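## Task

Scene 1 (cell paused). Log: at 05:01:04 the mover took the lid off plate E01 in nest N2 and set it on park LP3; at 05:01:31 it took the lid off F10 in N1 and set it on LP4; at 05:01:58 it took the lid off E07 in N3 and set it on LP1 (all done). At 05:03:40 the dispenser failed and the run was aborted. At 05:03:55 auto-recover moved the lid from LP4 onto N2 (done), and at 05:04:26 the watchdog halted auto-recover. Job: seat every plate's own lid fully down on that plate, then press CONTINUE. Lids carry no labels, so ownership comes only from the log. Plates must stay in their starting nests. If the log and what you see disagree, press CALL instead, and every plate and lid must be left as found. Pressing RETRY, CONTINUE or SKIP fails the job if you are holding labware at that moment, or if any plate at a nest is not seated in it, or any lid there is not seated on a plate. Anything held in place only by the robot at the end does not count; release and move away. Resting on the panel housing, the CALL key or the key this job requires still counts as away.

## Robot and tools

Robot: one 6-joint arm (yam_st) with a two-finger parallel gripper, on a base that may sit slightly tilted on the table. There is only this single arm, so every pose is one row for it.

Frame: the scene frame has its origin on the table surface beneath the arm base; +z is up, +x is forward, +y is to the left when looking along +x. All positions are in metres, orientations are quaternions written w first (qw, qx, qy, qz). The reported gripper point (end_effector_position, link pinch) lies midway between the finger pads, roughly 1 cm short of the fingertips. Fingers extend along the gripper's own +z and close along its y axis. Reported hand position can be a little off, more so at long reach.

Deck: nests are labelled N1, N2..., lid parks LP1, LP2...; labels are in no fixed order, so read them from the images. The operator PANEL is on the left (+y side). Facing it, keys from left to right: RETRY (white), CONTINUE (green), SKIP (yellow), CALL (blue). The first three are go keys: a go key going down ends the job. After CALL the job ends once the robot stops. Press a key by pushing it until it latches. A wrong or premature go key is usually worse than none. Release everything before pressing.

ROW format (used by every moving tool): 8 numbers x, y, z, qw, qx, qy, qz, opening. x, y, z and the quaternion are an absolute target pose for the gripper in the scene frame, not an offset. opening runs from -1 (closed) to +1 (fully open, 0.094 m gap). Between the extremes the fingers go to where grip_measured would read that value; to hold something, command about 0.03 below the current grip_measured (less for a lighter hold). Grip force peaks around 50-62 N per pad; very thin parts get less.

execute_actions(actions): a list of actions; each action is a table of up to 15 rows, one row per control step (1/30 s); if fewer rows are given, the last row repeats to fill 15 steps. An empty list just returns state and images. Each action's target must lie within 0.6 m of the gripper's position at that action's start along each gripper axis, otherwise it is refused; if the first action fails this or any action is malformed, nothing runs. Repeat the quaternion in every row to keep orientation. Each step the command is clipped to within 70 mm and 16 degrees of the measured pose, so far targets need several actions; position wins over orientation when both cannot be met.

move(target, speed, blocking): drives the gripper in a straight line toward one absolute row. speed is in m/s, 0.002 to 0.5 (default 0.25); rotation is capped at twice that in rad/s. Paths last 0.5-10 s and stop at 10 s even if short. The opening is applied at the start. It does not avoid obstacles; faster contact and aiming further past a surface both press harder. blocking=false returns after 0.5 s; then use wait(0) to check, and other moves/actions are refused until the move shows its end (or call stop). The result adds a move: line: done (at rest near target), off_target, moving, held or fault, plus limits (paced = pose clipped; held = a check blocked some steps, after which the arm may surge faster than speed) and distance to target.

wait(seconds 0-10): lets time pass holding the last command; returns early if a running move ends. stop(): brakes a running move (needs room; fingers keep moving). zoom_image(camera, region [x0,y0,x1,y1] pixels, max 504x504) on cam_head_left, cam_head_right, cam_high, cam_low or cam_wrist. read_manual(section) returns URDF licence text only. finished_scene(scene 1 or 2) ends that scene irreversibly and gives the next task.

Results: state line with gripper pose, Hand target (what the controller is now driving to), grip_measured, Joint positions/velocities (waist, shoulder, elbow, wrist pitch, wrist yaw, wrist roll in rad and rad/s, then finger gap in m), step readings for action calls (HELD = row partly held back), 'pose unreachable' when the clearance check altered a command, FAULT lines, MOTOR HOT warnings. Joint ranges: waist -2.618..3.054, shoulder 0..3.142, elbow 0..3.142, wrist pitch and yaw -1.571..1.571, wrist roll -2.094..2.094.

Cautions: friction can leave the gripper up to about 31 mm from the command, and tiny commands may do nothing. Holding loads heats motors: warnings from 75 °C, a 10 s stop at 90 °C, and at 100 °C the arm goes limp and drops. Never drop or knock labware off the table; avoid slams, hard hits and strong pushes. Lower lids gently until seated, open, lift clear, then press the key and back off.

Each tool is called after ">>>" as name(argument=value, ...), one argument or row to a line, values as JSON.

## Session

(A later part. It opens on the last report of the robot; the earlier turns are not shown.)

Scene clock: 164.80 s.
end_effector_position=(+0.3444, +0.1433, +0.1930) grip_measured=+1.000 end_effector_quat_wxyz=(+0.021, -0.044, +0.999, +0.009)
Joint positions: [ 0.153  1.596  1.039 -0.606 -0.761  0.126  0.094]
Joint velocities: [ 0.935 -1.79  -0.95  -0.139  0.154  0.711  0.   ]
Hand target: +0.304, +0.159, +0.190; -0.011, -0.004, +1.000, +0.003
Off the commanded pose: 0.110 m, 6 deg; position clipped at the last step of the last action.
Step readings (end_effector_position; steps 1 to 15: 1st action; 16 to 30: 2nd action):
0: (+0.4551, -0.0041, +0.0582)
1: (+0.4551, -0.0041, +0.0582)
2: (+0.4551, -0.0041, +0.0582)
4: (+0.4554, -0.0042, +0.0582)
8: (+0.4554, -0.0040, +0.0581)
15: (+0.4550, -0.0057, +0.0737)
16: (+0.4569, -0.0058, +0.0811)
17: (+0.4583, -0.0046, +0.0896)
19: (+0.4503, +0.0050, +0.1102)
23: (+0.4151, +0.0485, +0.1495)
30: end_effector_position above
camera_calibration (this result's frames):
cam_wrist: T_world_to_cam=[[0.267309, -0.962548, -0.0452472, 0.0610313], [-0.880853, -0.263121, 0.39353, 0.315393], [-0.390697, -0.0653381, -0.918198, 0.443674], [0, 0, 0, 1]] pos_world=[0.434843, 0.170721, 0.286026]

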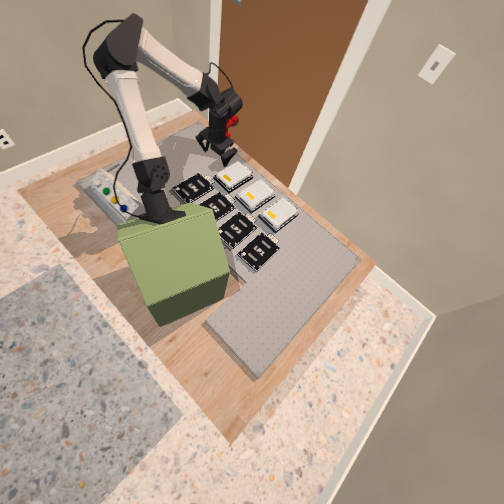

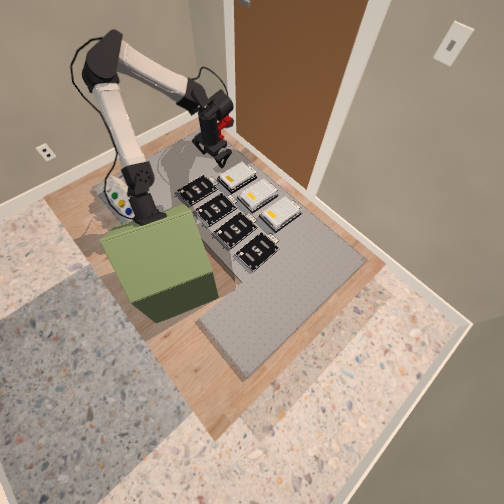

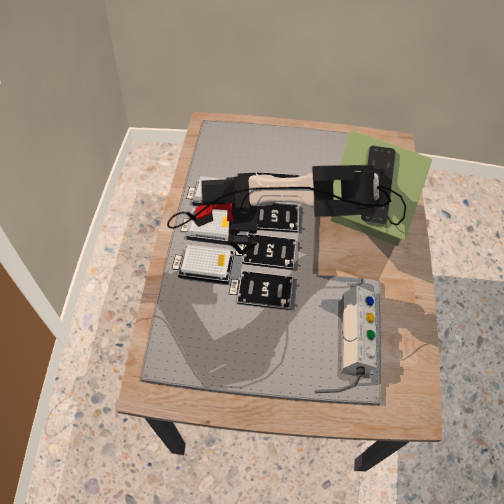

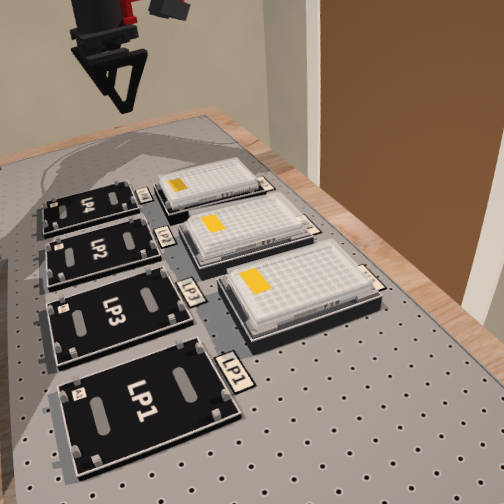

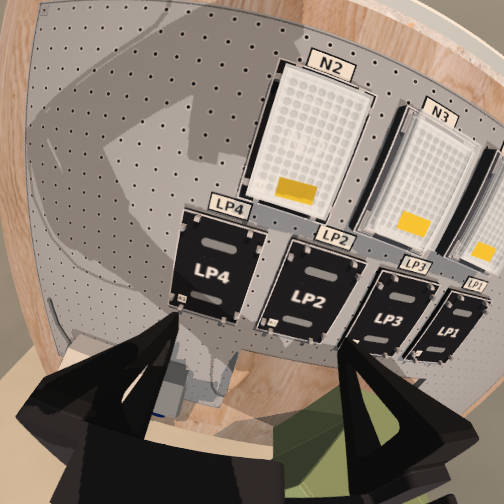

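>>> zoom_image(
  camera="cam_low",
  region=[170, 195, 270, 275],
)

>>> zoom_image(
  camera="cam_low",
  region=[210, 250, 310, 330],
)

>>> zoom_image(
  camera="cam_low",
  region=[250, 185, 330, 250],
)

Region (170, 195, 270, 275) of cam_low's 504x504 image, scaled by 5.040, with more detail than that image has; it fills the top 403 rows of this view, and the rest is white.

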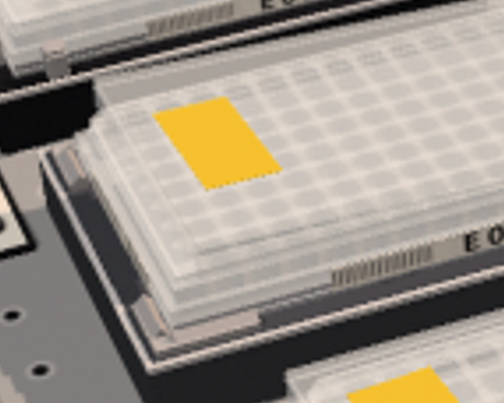

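Region (210, 250, 310, 330) of cam_low's 504x504 image, scaled by 5.040, with more detail than that image has; it fills the top 403 rows of this view, and the rest is white.

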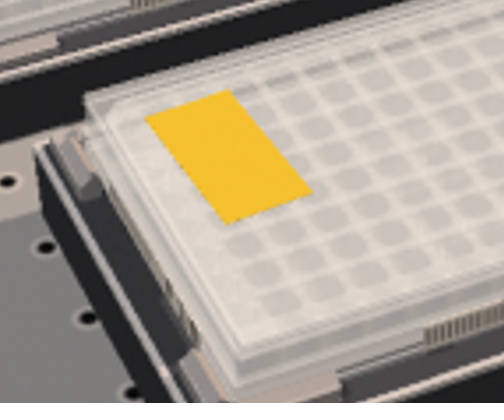

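Region (250, 185, 330, 250) of cam_low's 504x504 image, scaled by 6.300, with more detail than that image has; it fills the top 410 rows of this view, and the rest is white.

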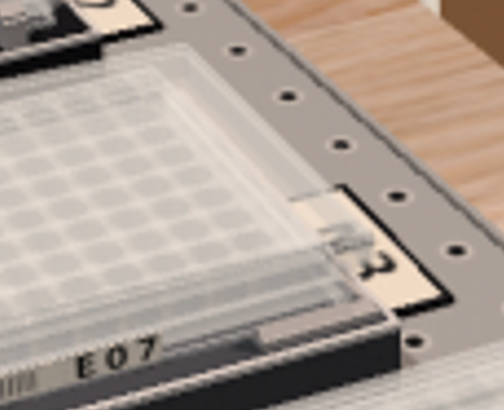

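>>> zoom_image(
  camera="cam_wrist",
  region=[340, 90, 504, 270],
)

>>> zoom_image(
  camera="cam_head_left",
  region=[210, 155, 310, 240],
)

Region (340, 90, 504, 270) of cam_wrist's 504x504 image, scaled by 2.800, with more detail than that image has; it fills the left 459 columns of this view, and the rest is white.

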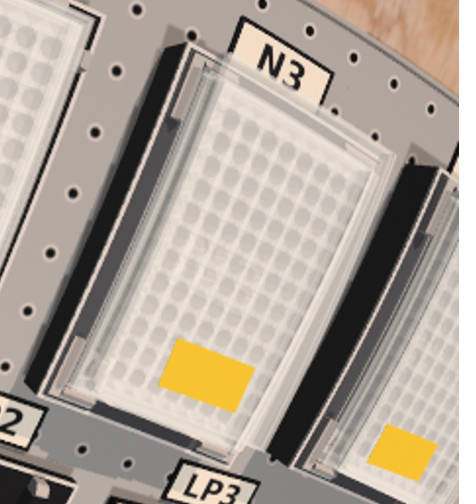

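Region (210, 155, 310, 240) of cam_head_left's 504x504 image, scaled by 5.040, with more detail than that image has; it fills the top 428 rows of this view, and the rest is white.

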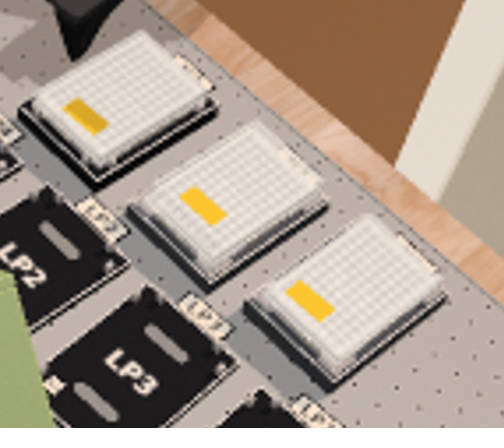

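>>> move(
  target=[0.565,-0.004,0.105,0,0,1,0,-1],
  speed=0.3,
)

Scene clock: 170.47 s.
end_effector_position=(+0.5647, -0.0011, +0.1057) grip_measured=-0.982 end_effector_quat_wxyz=(+0.009, -0.004, +1.000, -0.003)
Joint positions: [ 0.025  2.937  2.813 -1.193 -0.779  0.013  0.001]
Joint velocities: [-0.007  0.017  0.12  -0.066  0.066 -0.051 -0.   ]
Hand target: +0.562, -0.006, +0.106; +0.005, +0.000, +1.000, -0.000
Off the commanded pose: 0.003 m, 1 deg.
move: done
camera_calibration (this result's frames):
cam_wrist: T_world_to_cam=[[0.187751, -0.981844, -0.0270717, -0.0977574], [-0.889364, -0.181635, 0.419572, 0.50791], [-0.416871, -0.0546982, -0.907318, 0.453833], [0, 0, 0, 1]] pos_world=[0.659261, 0.0210956, 0.19602]

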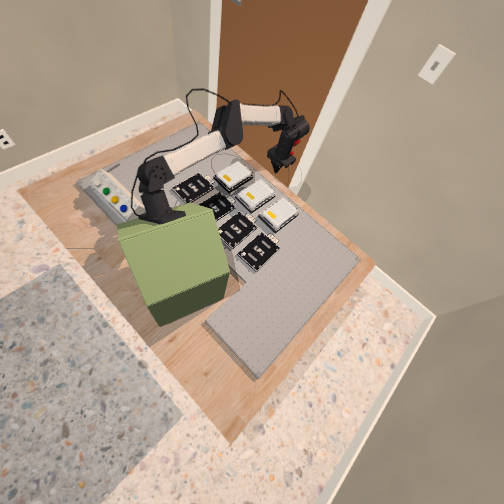

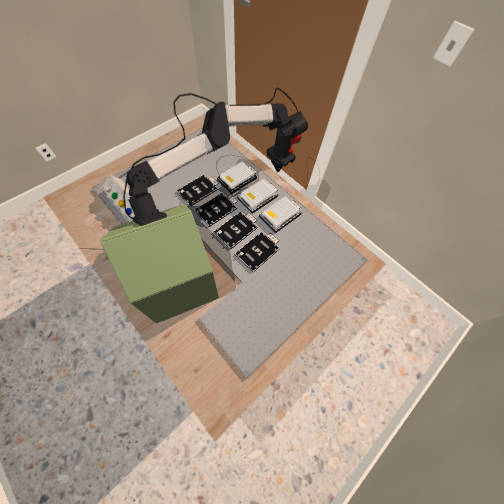

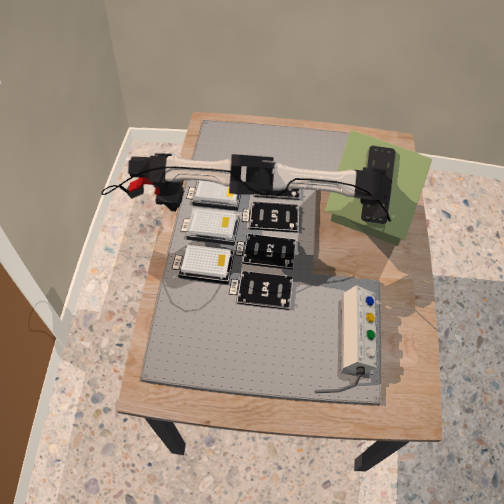

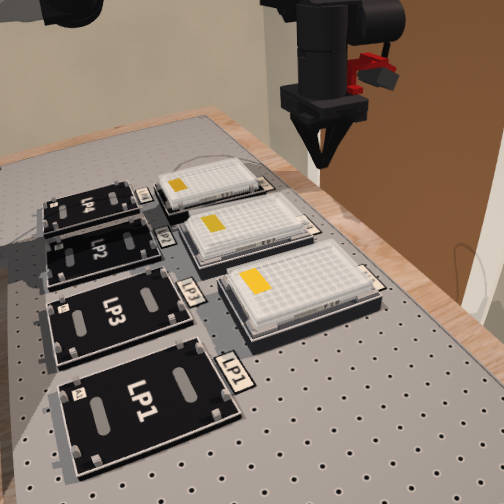

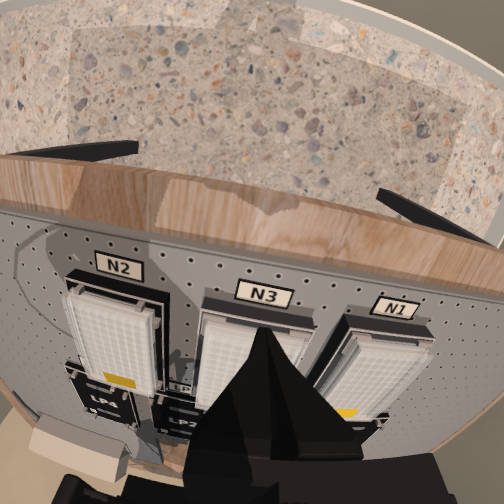

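>>> execute_actions(
  actions=[
    [[0.563,-0.004,0.104,0.02,0,1,0,-1],[0.562,-0.004,0.101,0.04,0,1,0,-1],[0.561,-0.004,0.098,0.06,0,1,0,-1],[0.560,-0.004,0.095,0.08,0,1,0,-1],[0.559,-0.004,0.092,0.10,0,0.995,0,-1],[0.558,-0.004,0.089,0.12,0,0.993,0,-1],[0.557,-0.004,0.086,0.14,0,0.99,0,-1],[0.556,-0.004,0.083,0.15,0,0.989,0,-1],[0.555,-0.004,0.080,0.15,0,0.989,0,-1],[0.555,-0.004,0.077,0.15,0,0.989,0,-1],[0.555,-0.004,0.074,0.15,0,0.989,0,-1],[0.555,-0.004,0.071,0.15,0,0.989,0,-1],[0.555,-0.004,0.068,0.15,0,0.989,0,-1],[0.555,-0.004,0.065,0.15,0,0.989,0,-1],[0.555,-0.004,0.062,0.15,0,0.989,0,-1]],
    [[0.555,-0.004,0.059,0.15,0,0.989,0,-1]],
  ],
)

Scene clock: 172.67 s.
end_effector_position=(+0.5451, -0.0120, +0.0614) grip_measured=-0.982 end_effector_quat_wxyz=(+0.113, +0.013, +0.994, +0.000)
Joint positions: [ 0.077  2.577  1.831 -0.243 -0.729  0.308  0.001]
Joint velocities: [-0.012 -0.046 -0.261  0.681  0.11   0.3    0.   ]
Hand target: +0.555, -0.003, +0.060; +0.143, +0.000, +0.990, +0.001
Off the commanded pose: 0.013 m, 5 deg.
Step readings (end_effector_position; steps 1 to 15: 1st action; 16 to 30: 2nd action):
0: (+0.5635, -0.0005, +0.1064)
1: (+0.5636, -0.0008, +0.1060)
2: (+0.5636, -0.0014, +0.1052)
4: (+0.5619, -0.0036, +0.1026)
8: (+0.5534, -0.0115, +0.0935)
15: (+0.5361, -0.0173, +0.0725)
16: (+0.5349, -0.0162, +0.0693)
17: (+0.5340, -0.0148, +0.0664)
19: (+0.5319, -0.0119, +0.0618)
23: (+0.5321, -0.0090, +0.0592)
30: end_effector_position above
camera_calibration (this result's frames):
cam_wrist: T_world_to_cam=[[0.157737, -0.98748, 0.00135296, -0.0914276], [-0.962181, -0.153387, 0.225124, 0.559126], [-0.222098, -0.0368121, -0.974329, 0.303031], [0, 0, 0, 1]] pos_world=[0.619704, 0.00663483, 0.169503]

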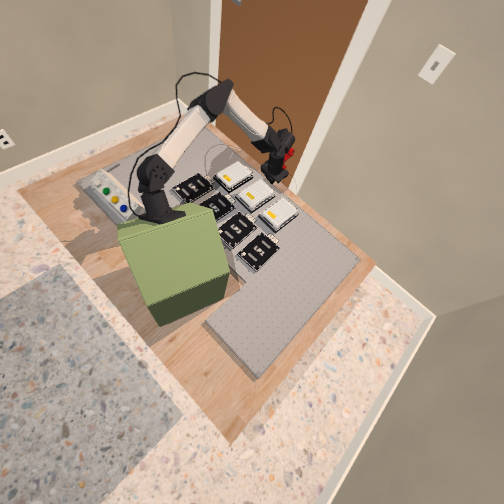

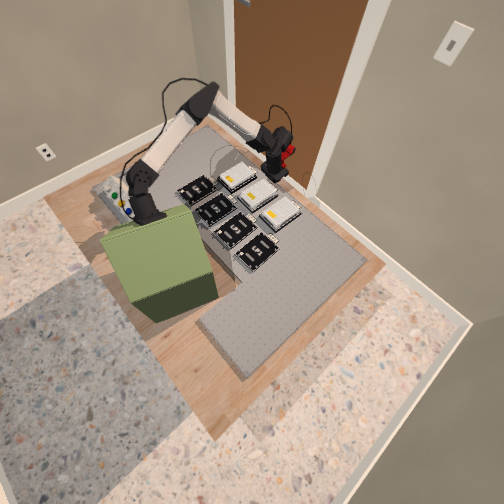

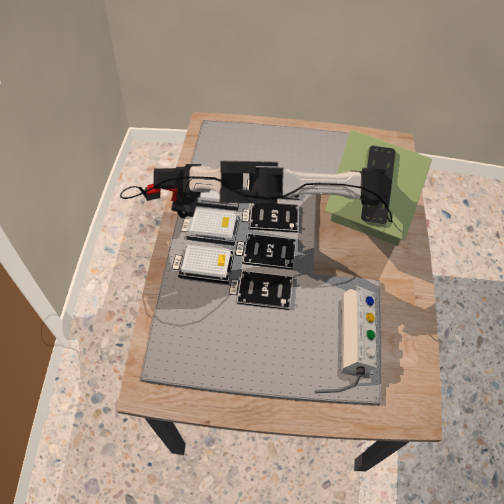

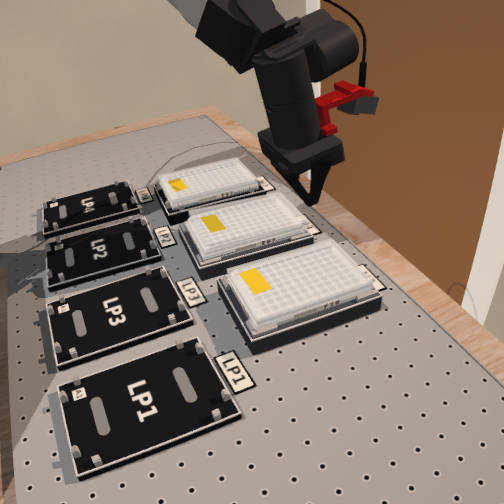

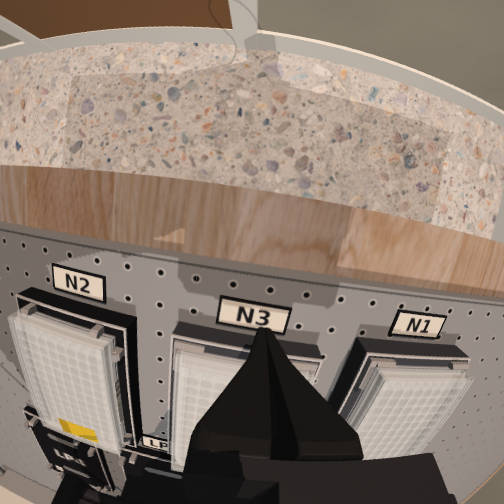

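>>> zoom_image(
  camera="cam_low",
  region=[160, 150, 340, 290],
)

>>> execute_actions(
  actions=[],
)

Region (160, 150, 340, 290) of cam_low's 504x504 image, scaled by 2.800, with more detail than that image has.

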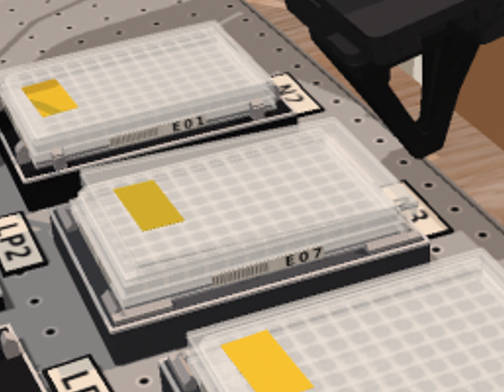

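Scene clock: 172.90 s.
end_effector_position=(+0.5561, -0.0122, +0.0632) grip_measured=-0.982 end_effector_quat_wxyz=(+0.139, +0.006, +0.990, +0.000)
Joint positions: [ 0.077  2.576  1.815 -0.16  -0.714  0.339  0.001]
Joint velocities: [-0.012  0.002 -0.012  0.198  0.037  0.081  0.   ]
Hand target: +0.555, -0.003, +0.060; +0.143, +0.000, +0.990, +0.001
Off the commanded pose: 0.009 m, 1 deg.
camera_calibration (this result's frames):
cam_wrist: T_world_to_cam=[[0.170873, -0.98521, 0.012774, -0.101399], [-0.970658, -0.166095, 0.173884, 0.577051], [-0.169191, -0.0421113, -0.984683, 0.278325], [0, 0, 0, 1]] pos_world=[0.624535, 0.00766631, 0.175017]

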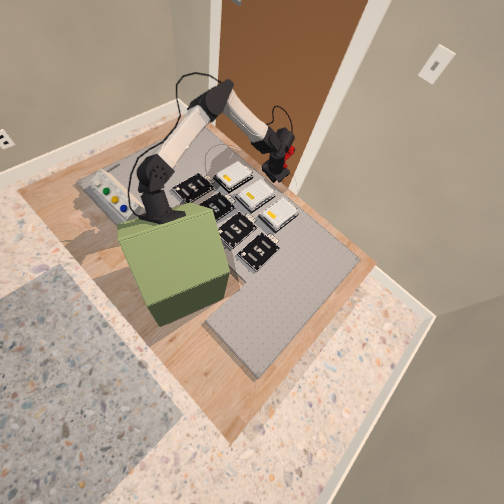

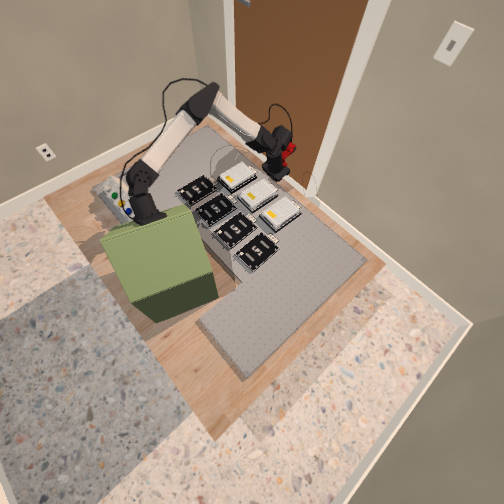

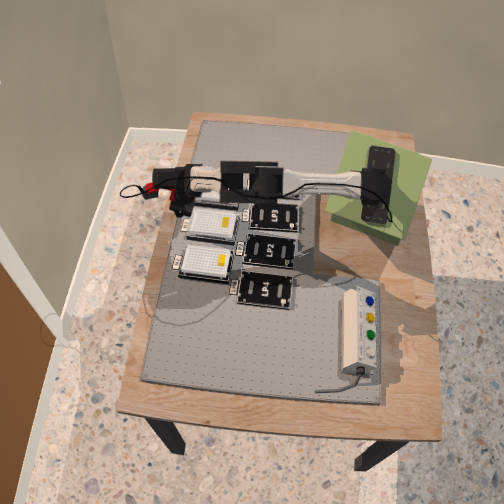

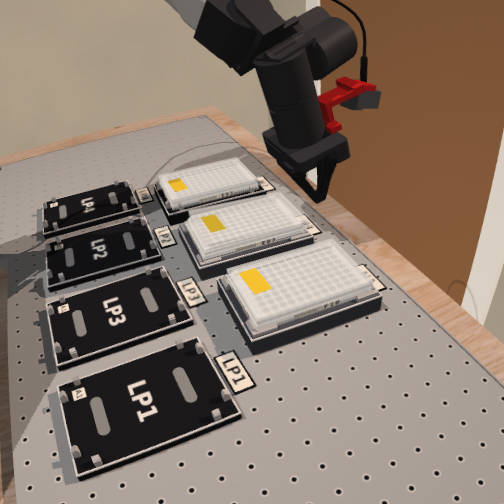

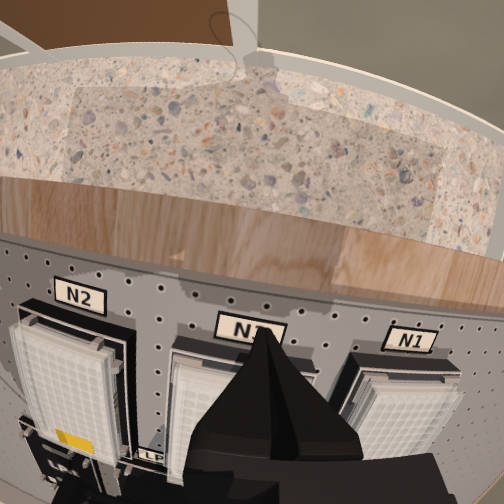

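>>> zoom_image(
  camera="cam_wrist",
  region=[130, 310, 480, 500],
)

>>> zoom_image(
  camera="cam_high",
  region=[160, 190, 320, 290],
)

Region (130, 310, 480, 500) of cam_wrist's 504x504 image, scaled by 1.440, with more detail than that image has; it fills the top 274 rows of this view, and the rest is white.

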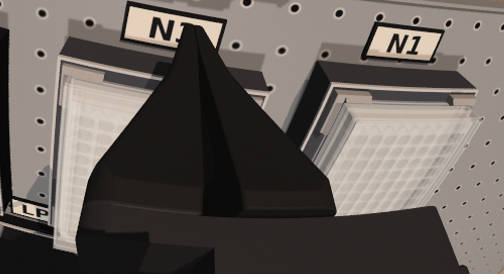

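Region (160, 190, 320, 290) of cam_high's 504x504 image, scaled by 3.150, with more detail than that image has; it fills the top 315 rows of this view, and the rest is white.

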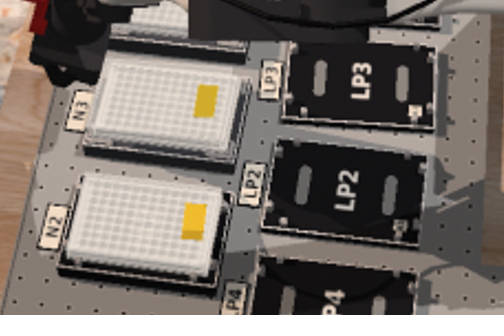

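>>> execute_actions(
  actions=[
    [[0.553,-0.003,0.058,0.15,0,0.989,0,-1],[0.551,-0.003,0.058,0.15,0,0.989,0,-1],[0.549,-0.003,0.058,0.15,0,0.989,0,-1],[0.547,-0.003,0.058,0.15,0,0.989,0,-1],[0.545,-0.003,0.058,0.15,0,0.989,0,-1],[0.543,-0.003,0.058,0.15,0,0.989,0,-1],[0.541,-0.003,0.058,0.15,0,0.989,0,-1],[0.539,-0.003,0.058,0.15,0,0.989,0,-1],[0.537,-0.003,0.058,0.15,0,0.989,0,-1],[0.535,-0.003,0.058,0.15,0,0.989,0,-1]],
  ],
)

Scene clock: 174.83 s.
end_effector_position=(+0.5366, -0.0115, +0.0591) grip_measured=-0.982 end_effector_quat_wxyz=(+0.145, +0.007, +0.989, -0.001)
Joint positions: [ 0.088  2.52   1.662 -0.042 -0.701  0.362  0.001]
Joint velocities: [ 0.002 -0.002 -0.017  0.066  0.066 -0.007  0.   ]
Hand target: +0.535, -0.003, +0.058; +0.149, +0.000, +0.989, +0.000
Off the commanded pose: 0.009 m, 1 deg.
Step readings (end_effector_position):
0: (+0.5604, -0.0113, +0.0644)
1: (+0.5603, -0.0114, +0.0643)
2: (+0.5592, -0.0112, +0.0643)
4: (+0.5547, -0.0110, +0.0633)
8: (+0.5447, -0.0107, +0.0606)
15: end_effector_position above
camera_calibration (this result's frames):
cam_wrist: T_world_to_cam=[[0.168299, -0.985602, 0.0162663, -0.0961153], [-0.973144, -0.163497, 0.162046, 0.560998], [-0.157053, -0.0431016, -0.986649, 0.264607], [0, 0, 0, 1]] pos_world=[0.603665, 0.0083952, 0.17173]

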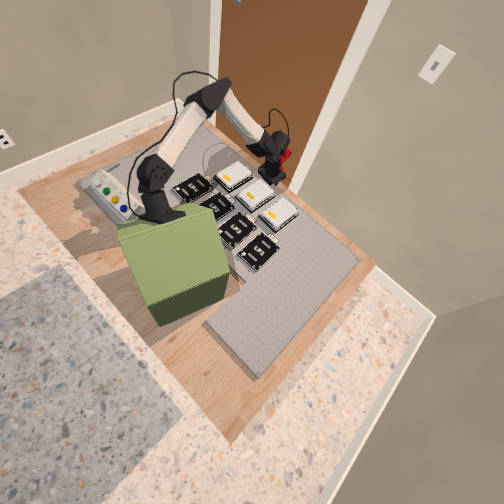

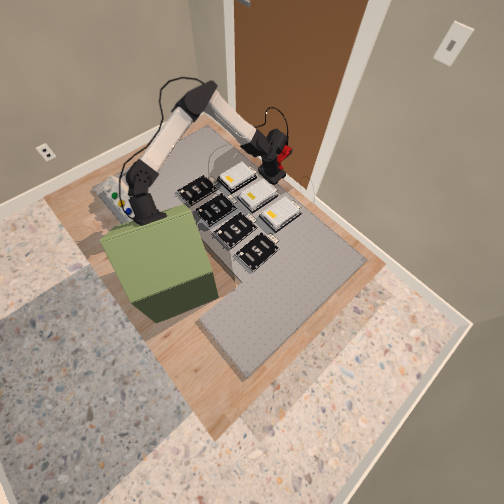

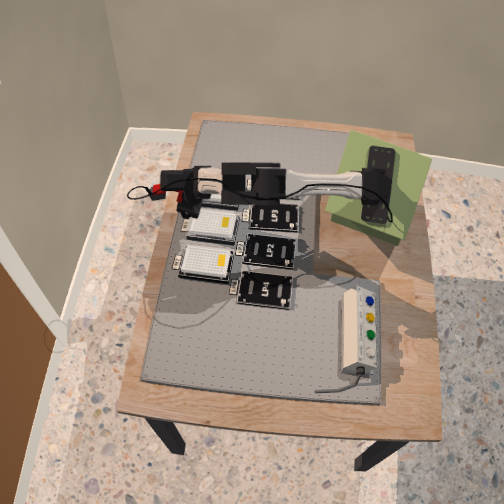

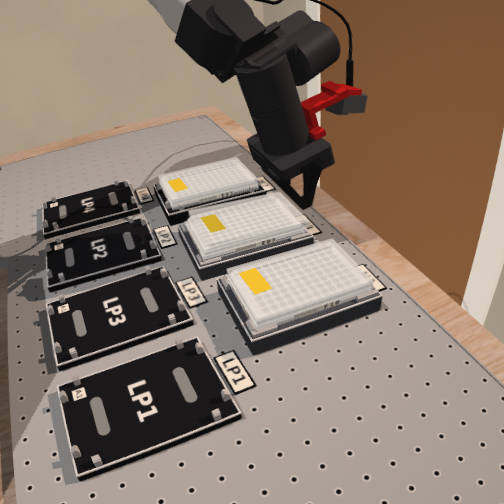

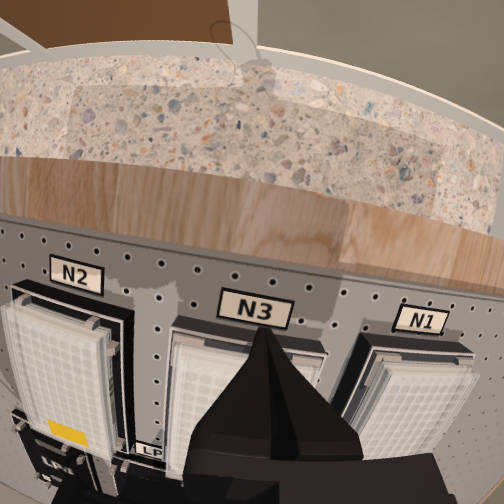

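>>> execute_actions(
  actions=[
    [[0.5335,-0.003,0.060,0.15,0,0.989,0,-1],[0.532,-0.003,0.060,0.15,0,0.989,0,-1],[0.5305,-0.003,0.060,0.15,0,0.989,0,-1],[0.529,-0.003,0.060,0.15,0,0.989,0,-1],[0.5275,-0.003,0.060,0.15,0,0.989,0,-1],[0.526,-0.003,0.060,0.15,0,0.989,0,-1],[0.5245,-0.003,0.060,0.15,0,0.989,0,-1]],
  ],
)

Scene clock: 175.73 s.
end_effector_position=(+0.5294, -0.0095, +0.0622) grip_measured=-0.982 end_effector_quat_wxyz=(+0.151, +0.003, +0.988, -0.000)
Joint positions: [ 0.088  2.486  1.594  0.009 -0.7    0.364  0.001]
Joint velocities: [0.007 0.012 0.002 0.066 0.007 0.022 0.   ]
Hand target: +0.525, -0.003, +0.060; +0.150, -0.000, +0.989, -0.000
Off the commanded pose: 0.008 m, 0 deg.
Step readings (end_effector_position):
0: (+0.5406, -0.0094, +0.0612)
1: (+0.5406, -0.0093, +0.0612)
2: (+0.5404, -0.0092, +0.0614)
4: (+0.5372, -0.0090, +0.0619)
8: (+0.5304, -0.0092, +0.0624)
15: end_effector_position above
camera_calibration (this result's frames):
cam_wrist: T_world_to_cam=[[0.17649, -0.984129, 0.0184718, -0.0974233], [-0.973569, -0.171771, 0.150527, 0.554703], [-0.144965, -0.0445501, -0.988433, 0.26032], [0, 0, 0, 1]] pos_world=[0.594973, 0.0110021, 0.175611]

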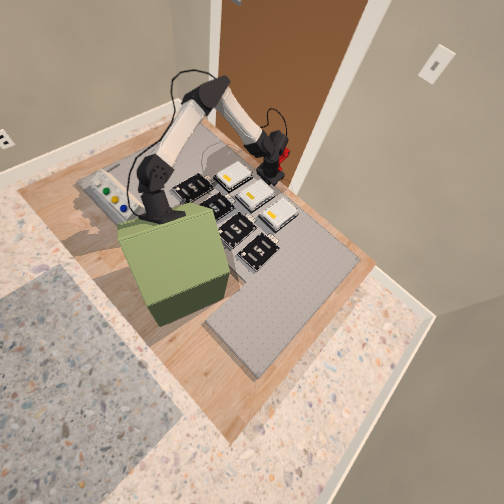

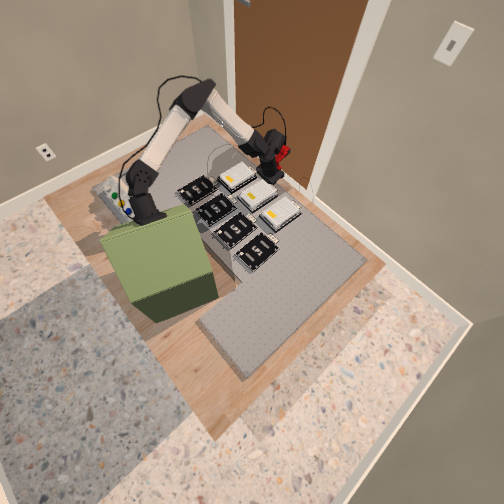

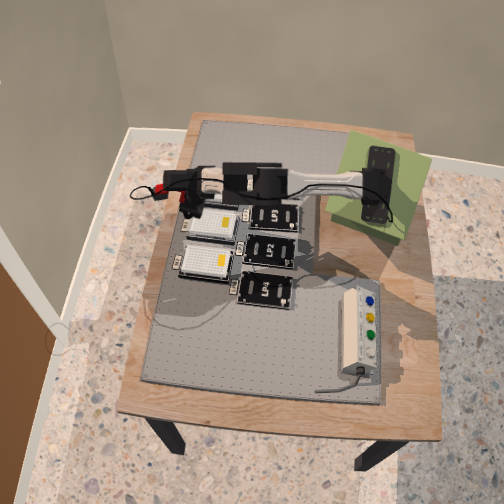

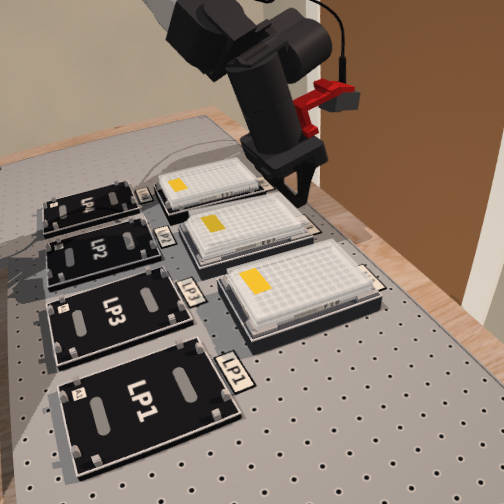

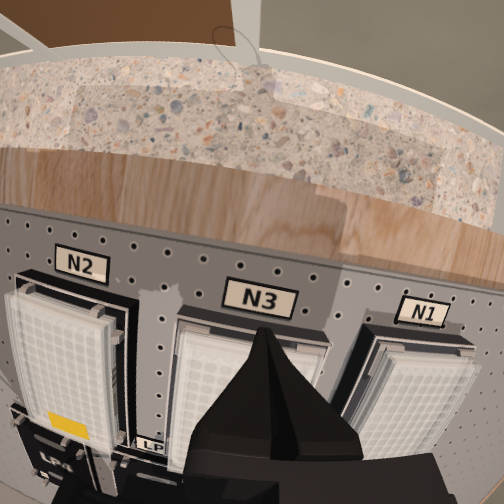

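>>> zoom_image(
  camera="cam_low",
  region=[170, 160, 340, 290],
)

>>> execute_actions(
  actions=[],
)

Region (170, 160, 340, 290) of cam_low's 504x504 image, scaled by 2.965, with more detail than that image has; it fills the top 385 rows of this view, and the rest is white.

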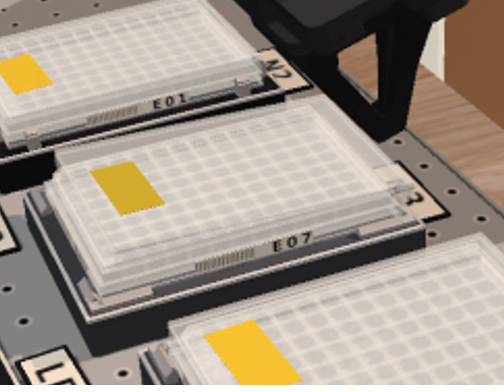

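Scene clock: 175.87 s.
end_effector_position=(+0.5299, -0.0093, +0.0623) grip_measured=-0.982 end_effector_quat_wxyz=(+0.152, +0.002, +0.988, +0.000)
Joint positions: [ 0.088  2.486  1.594  0.011 -0.7    0.364  0.001]
Joint velocities: [-0.012 -0.002 -0.012 -0.007 -0.007  0.022  0.   ]
Hand target: +0.525, -0.003, +0.060; +0.150, +0.000, +0.989, -0.000
Off the commanded pose: 0.009 m, 0 deg.
camera_calibration (this result's frames):
cam_wrist: T_world_to_cam=[[0.178282, -0.983803, 0.0186447, -0.0982799], [-0.973534, -0.173604, 0.148636, 0.555272], [-0.142992, -0.0446504, -0.988716, 0.259523], [0, 0, 0, 1]] pos_world=[0.595208, 0.0112972, 0.175894]

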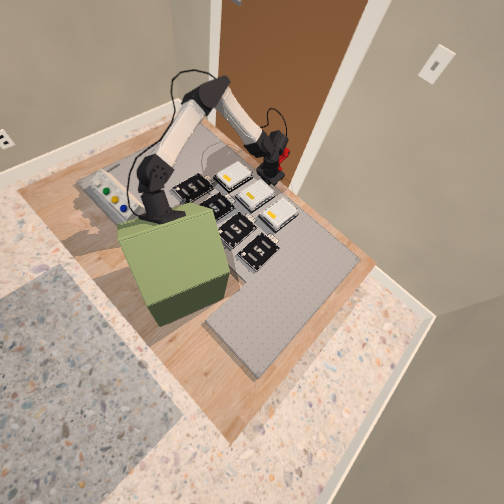

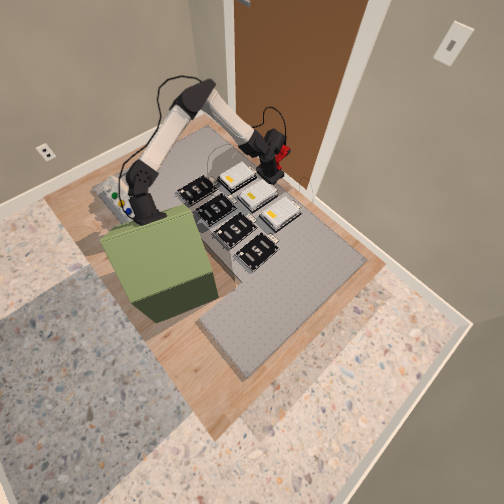

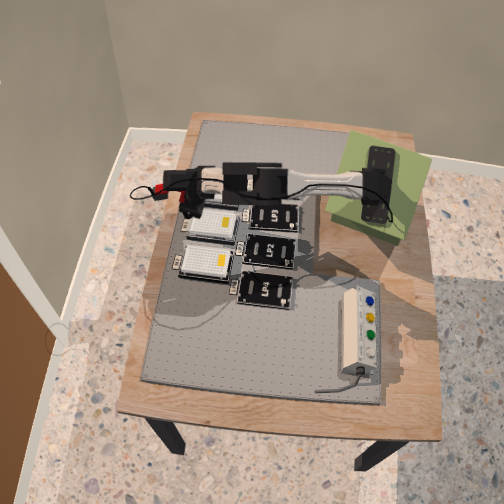

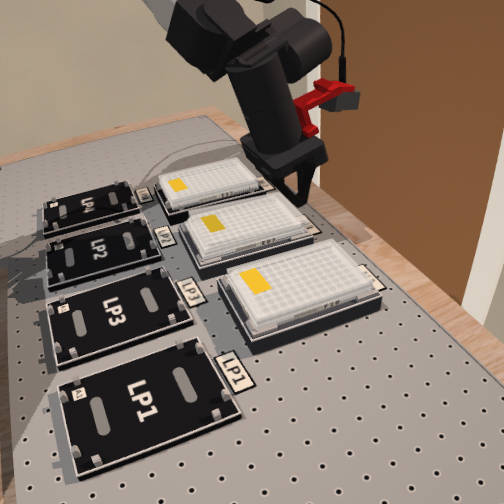

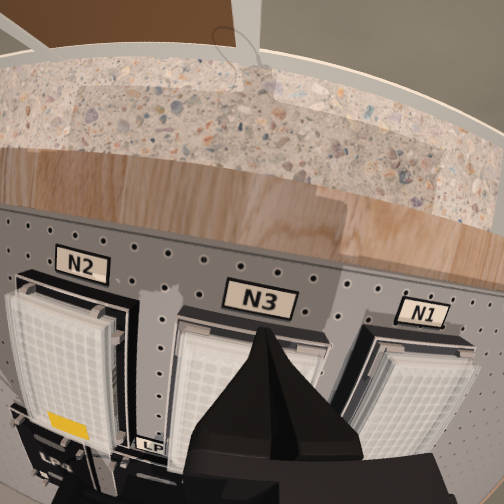

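>>> execute_actions(
  actions=[
    [[0.523,-0.003,0.059,0.15,0,0.989,0,-1],[0.5215,-0.003,0.059,0.15,0,0.989,0,-1],[0.520,-0.003,0.059,0.15,0,0.989,0,-1],[0.5185,-0.003,0.059,0.15,0,0.989,0,-1],[0.517,-0.003,0.059,0.15,0,0.989,0,-1]],
  ],
)

>>> zoom_image(
  camera="cam_low",
  region=[170, 160, 340, 290],
)

Scene clock: 177.70 s.
end_effector_position=(+0.5234, -0.0098, +0.0626) grip_measured=-0.982 end_effector_quat_wxyz=(+0.154, +0.001, +0.988, -0.000)
Joint positions: [ 0.088  2.47   1.55   0.043 -0.698  0.365  0.001]
Joint velocities: [-0.002 -0.002 -0.007  0.022  0.051 -0.066  0.   ]
Hand target: +0.517, -0.003, +0.059; +0.150, -0.000, +0.989, -0.000
Off the commanded pose: 0.010 m, 0 deg.
Step readings (end_effector_position):
0: (+0.5303, -0.0091, +0.0624)
1: (+0.5304, -0.0091, +0.0625)
2: (+0.5301, -0.0091, +0.0624)
4: (+0.5278, -0.0091, +0.0627)
8: (+0.5231, -0.0099, +0.0625)
15: end_effector_position above
camera_calibration (this result's frames):
cam_wrist: T_world_to_cam=[[0.17933, -0.983586, 0.0199905, -0.0982865], [-0.973819, -0.17459, 0.145586, 0.549166], [-0.139706, -0.0455751, -0.989144, 0.257199], [0, 0, 0, 1]] pos_world=[0.588346, 0.0109277, 0.176421]

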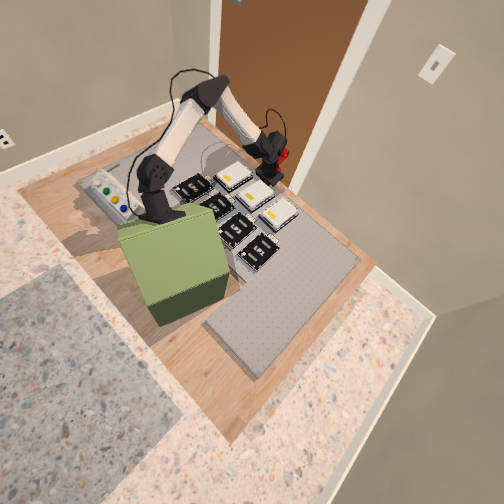

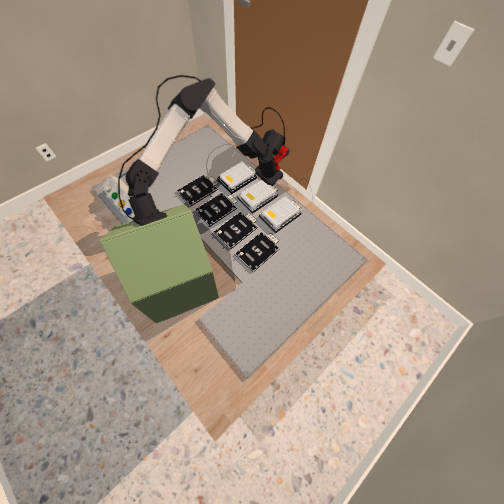

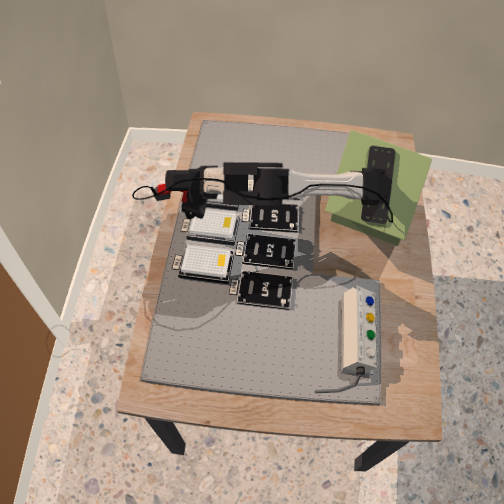

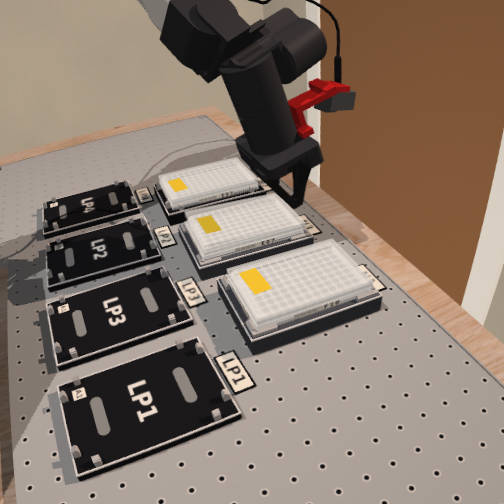

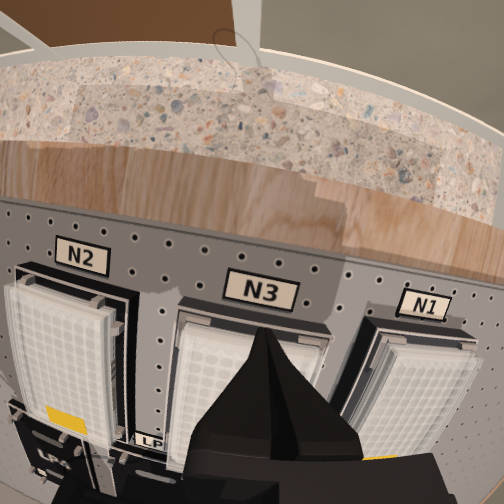

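Region (170, 160, 340, 290) of cam_low's 504x504 image, scaled by 2.965, with more detail than that image has; it fills the top 385 rows of this view, and the rest is white.

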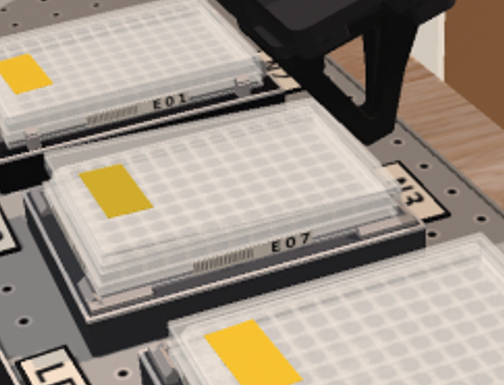

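>>> execute_actions(
  actions=[
    [[0.522,-0.003,0.061,0.15,0,0.989,0,-1],[0.527,-0.003,0.063,0.15,0,0.989,0,-1],[0.532,-0.003,0.066,0.15,0,0.989,0,-1],[0.537,-0.003,0.070,0.15,0,0.989,0,-1],[0.540,-0.003,0.076,0.15,0,0.989,0,-1],[0.541,-0.003,0.083,0.14,0,0.989,0,-1],[0.541,-0.003,0.090,0.13,0,0.989,0,-1],[0.540,-0.003,0.098,0.12,0,0.989,0,-1],[0.535,-0.003,0.106,0.10,0,0.989,0,-1],[0.525,-0.003,0.114,0.08,0,0.99,0,-1],[0.51,-0.003,0.122,0.06,0,0.99,0,-1],[0.495,-0.003,0.13,0.04,0,1,0,-1],[0.48,-0.003,0.138,0.02,0,1,0,-1],[0.465,-0.003,0.145,0,0,1,0,-1],[0.45,-0.003,0.15,0,0,1,0,-1]],
    [[0.44,-0.003,0.15,0,0,1,0,-1]],
  ],
)

Scene clock: 179.30 s.
end_effector_position=(+0.4533, -0.0004, +0.1556) grip_measured=-0.982 end_effector_quat_wxyz=(+0.020, -0.008, +1.000, -0.002)
Joint positions: [-0.056  2.258  1.559 -0.666 -0.799 -0.084  0.001]
Joint velocities: [-0.007  0.002 -0.017 -0.154 -0.007  0.037 -0.   ]
Hand target: +0.440, -0.002, +0.150; -0.000, -0.000, +1.000, +0.001
Off the commanded pose: 0.015 m, 2 deg.
Step readings (end_effector_position; steps 1 to 15: 1st action; 16 to 30: 2nd action):
0: (+0.5237, -0.0097, +0.0627)
1: (+0.5237, -0.0097, +0.0627)
2: (+0.5234, -0.0098, +0.0626)
4: (+0.5242, -0.0090, +0.0634)
8: (+0.5351, -0.0022, +0.0732)
15: (+0.5164, -0.0011, +0.1321)
16: (+0.5079, -0.0008, +0.1412)
17: (+0.4992, -0.0007, +0.1488)
19: (+0.4852, -0.0007, +0.1571)
23: (+0.4669, -0.0010, +0.1565)
30: end_effector_position above
camera_calibration (this result's frames):
cam_wrist: T_world_to_cam=[[0.195899, -0.980335, -0.0238277, -0.0790299], [-0.897066, -0.188968, 0.399453, 0.394666], [-0.3961, -0.0568773, -0.916444, 0.444712], [0, 0, 0, 1]] pos_world=[0.545675, 0.0223976, 0.24802]

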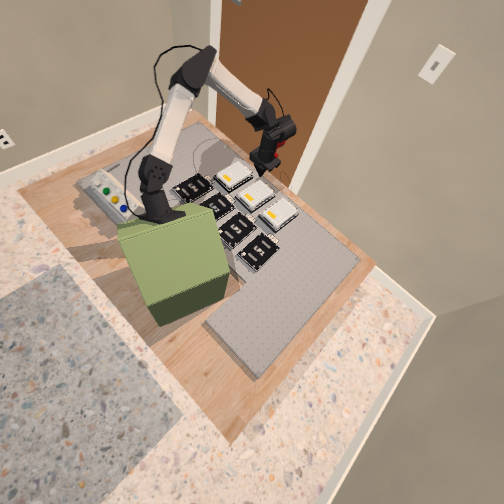

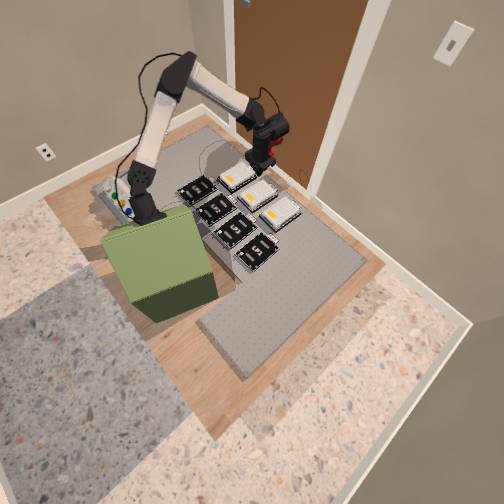

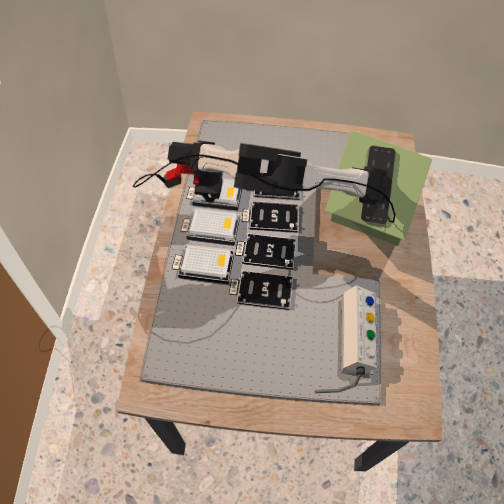

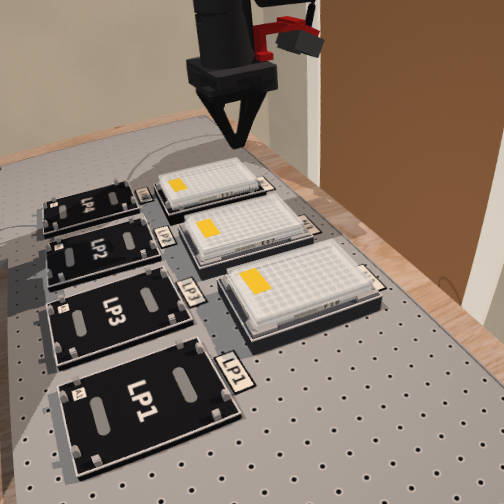

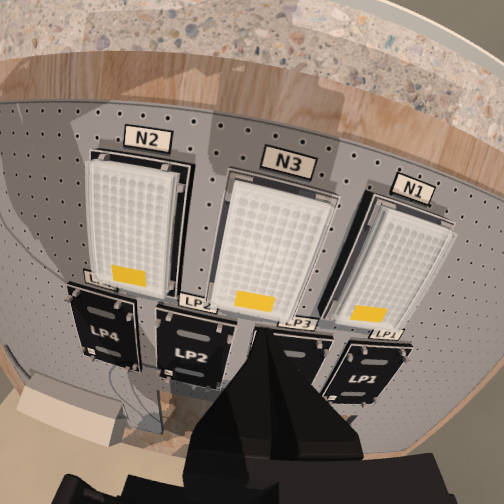

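>>> zoom_image(
  camera="cam_wrist",
  region=[190, 150, 470, 350],
)

>>> zoom_image(
  camera="cam_low",
  region=[150, 150, 400, 350],
)

Region (190, 150, 470, 350) of cam_wrist's 504x504 image, scaled by 1.800, with more detail than that image has; it fills the top 360 rows of this view, and the rest is white.

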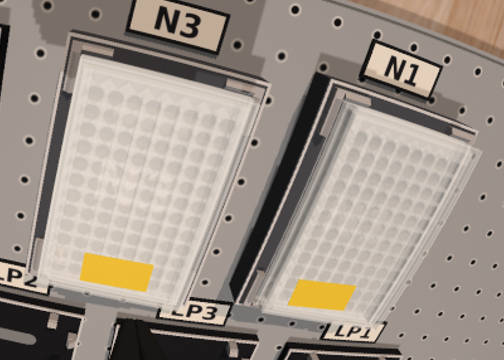

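Region (150, 150, 400, 350) of cam_low's 504x504 image, scaled by 2.016, with more detail than that image has; it fills the top 403 rows of this view, and the rest is white.

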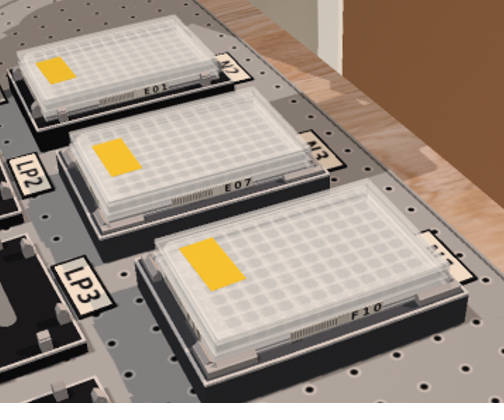

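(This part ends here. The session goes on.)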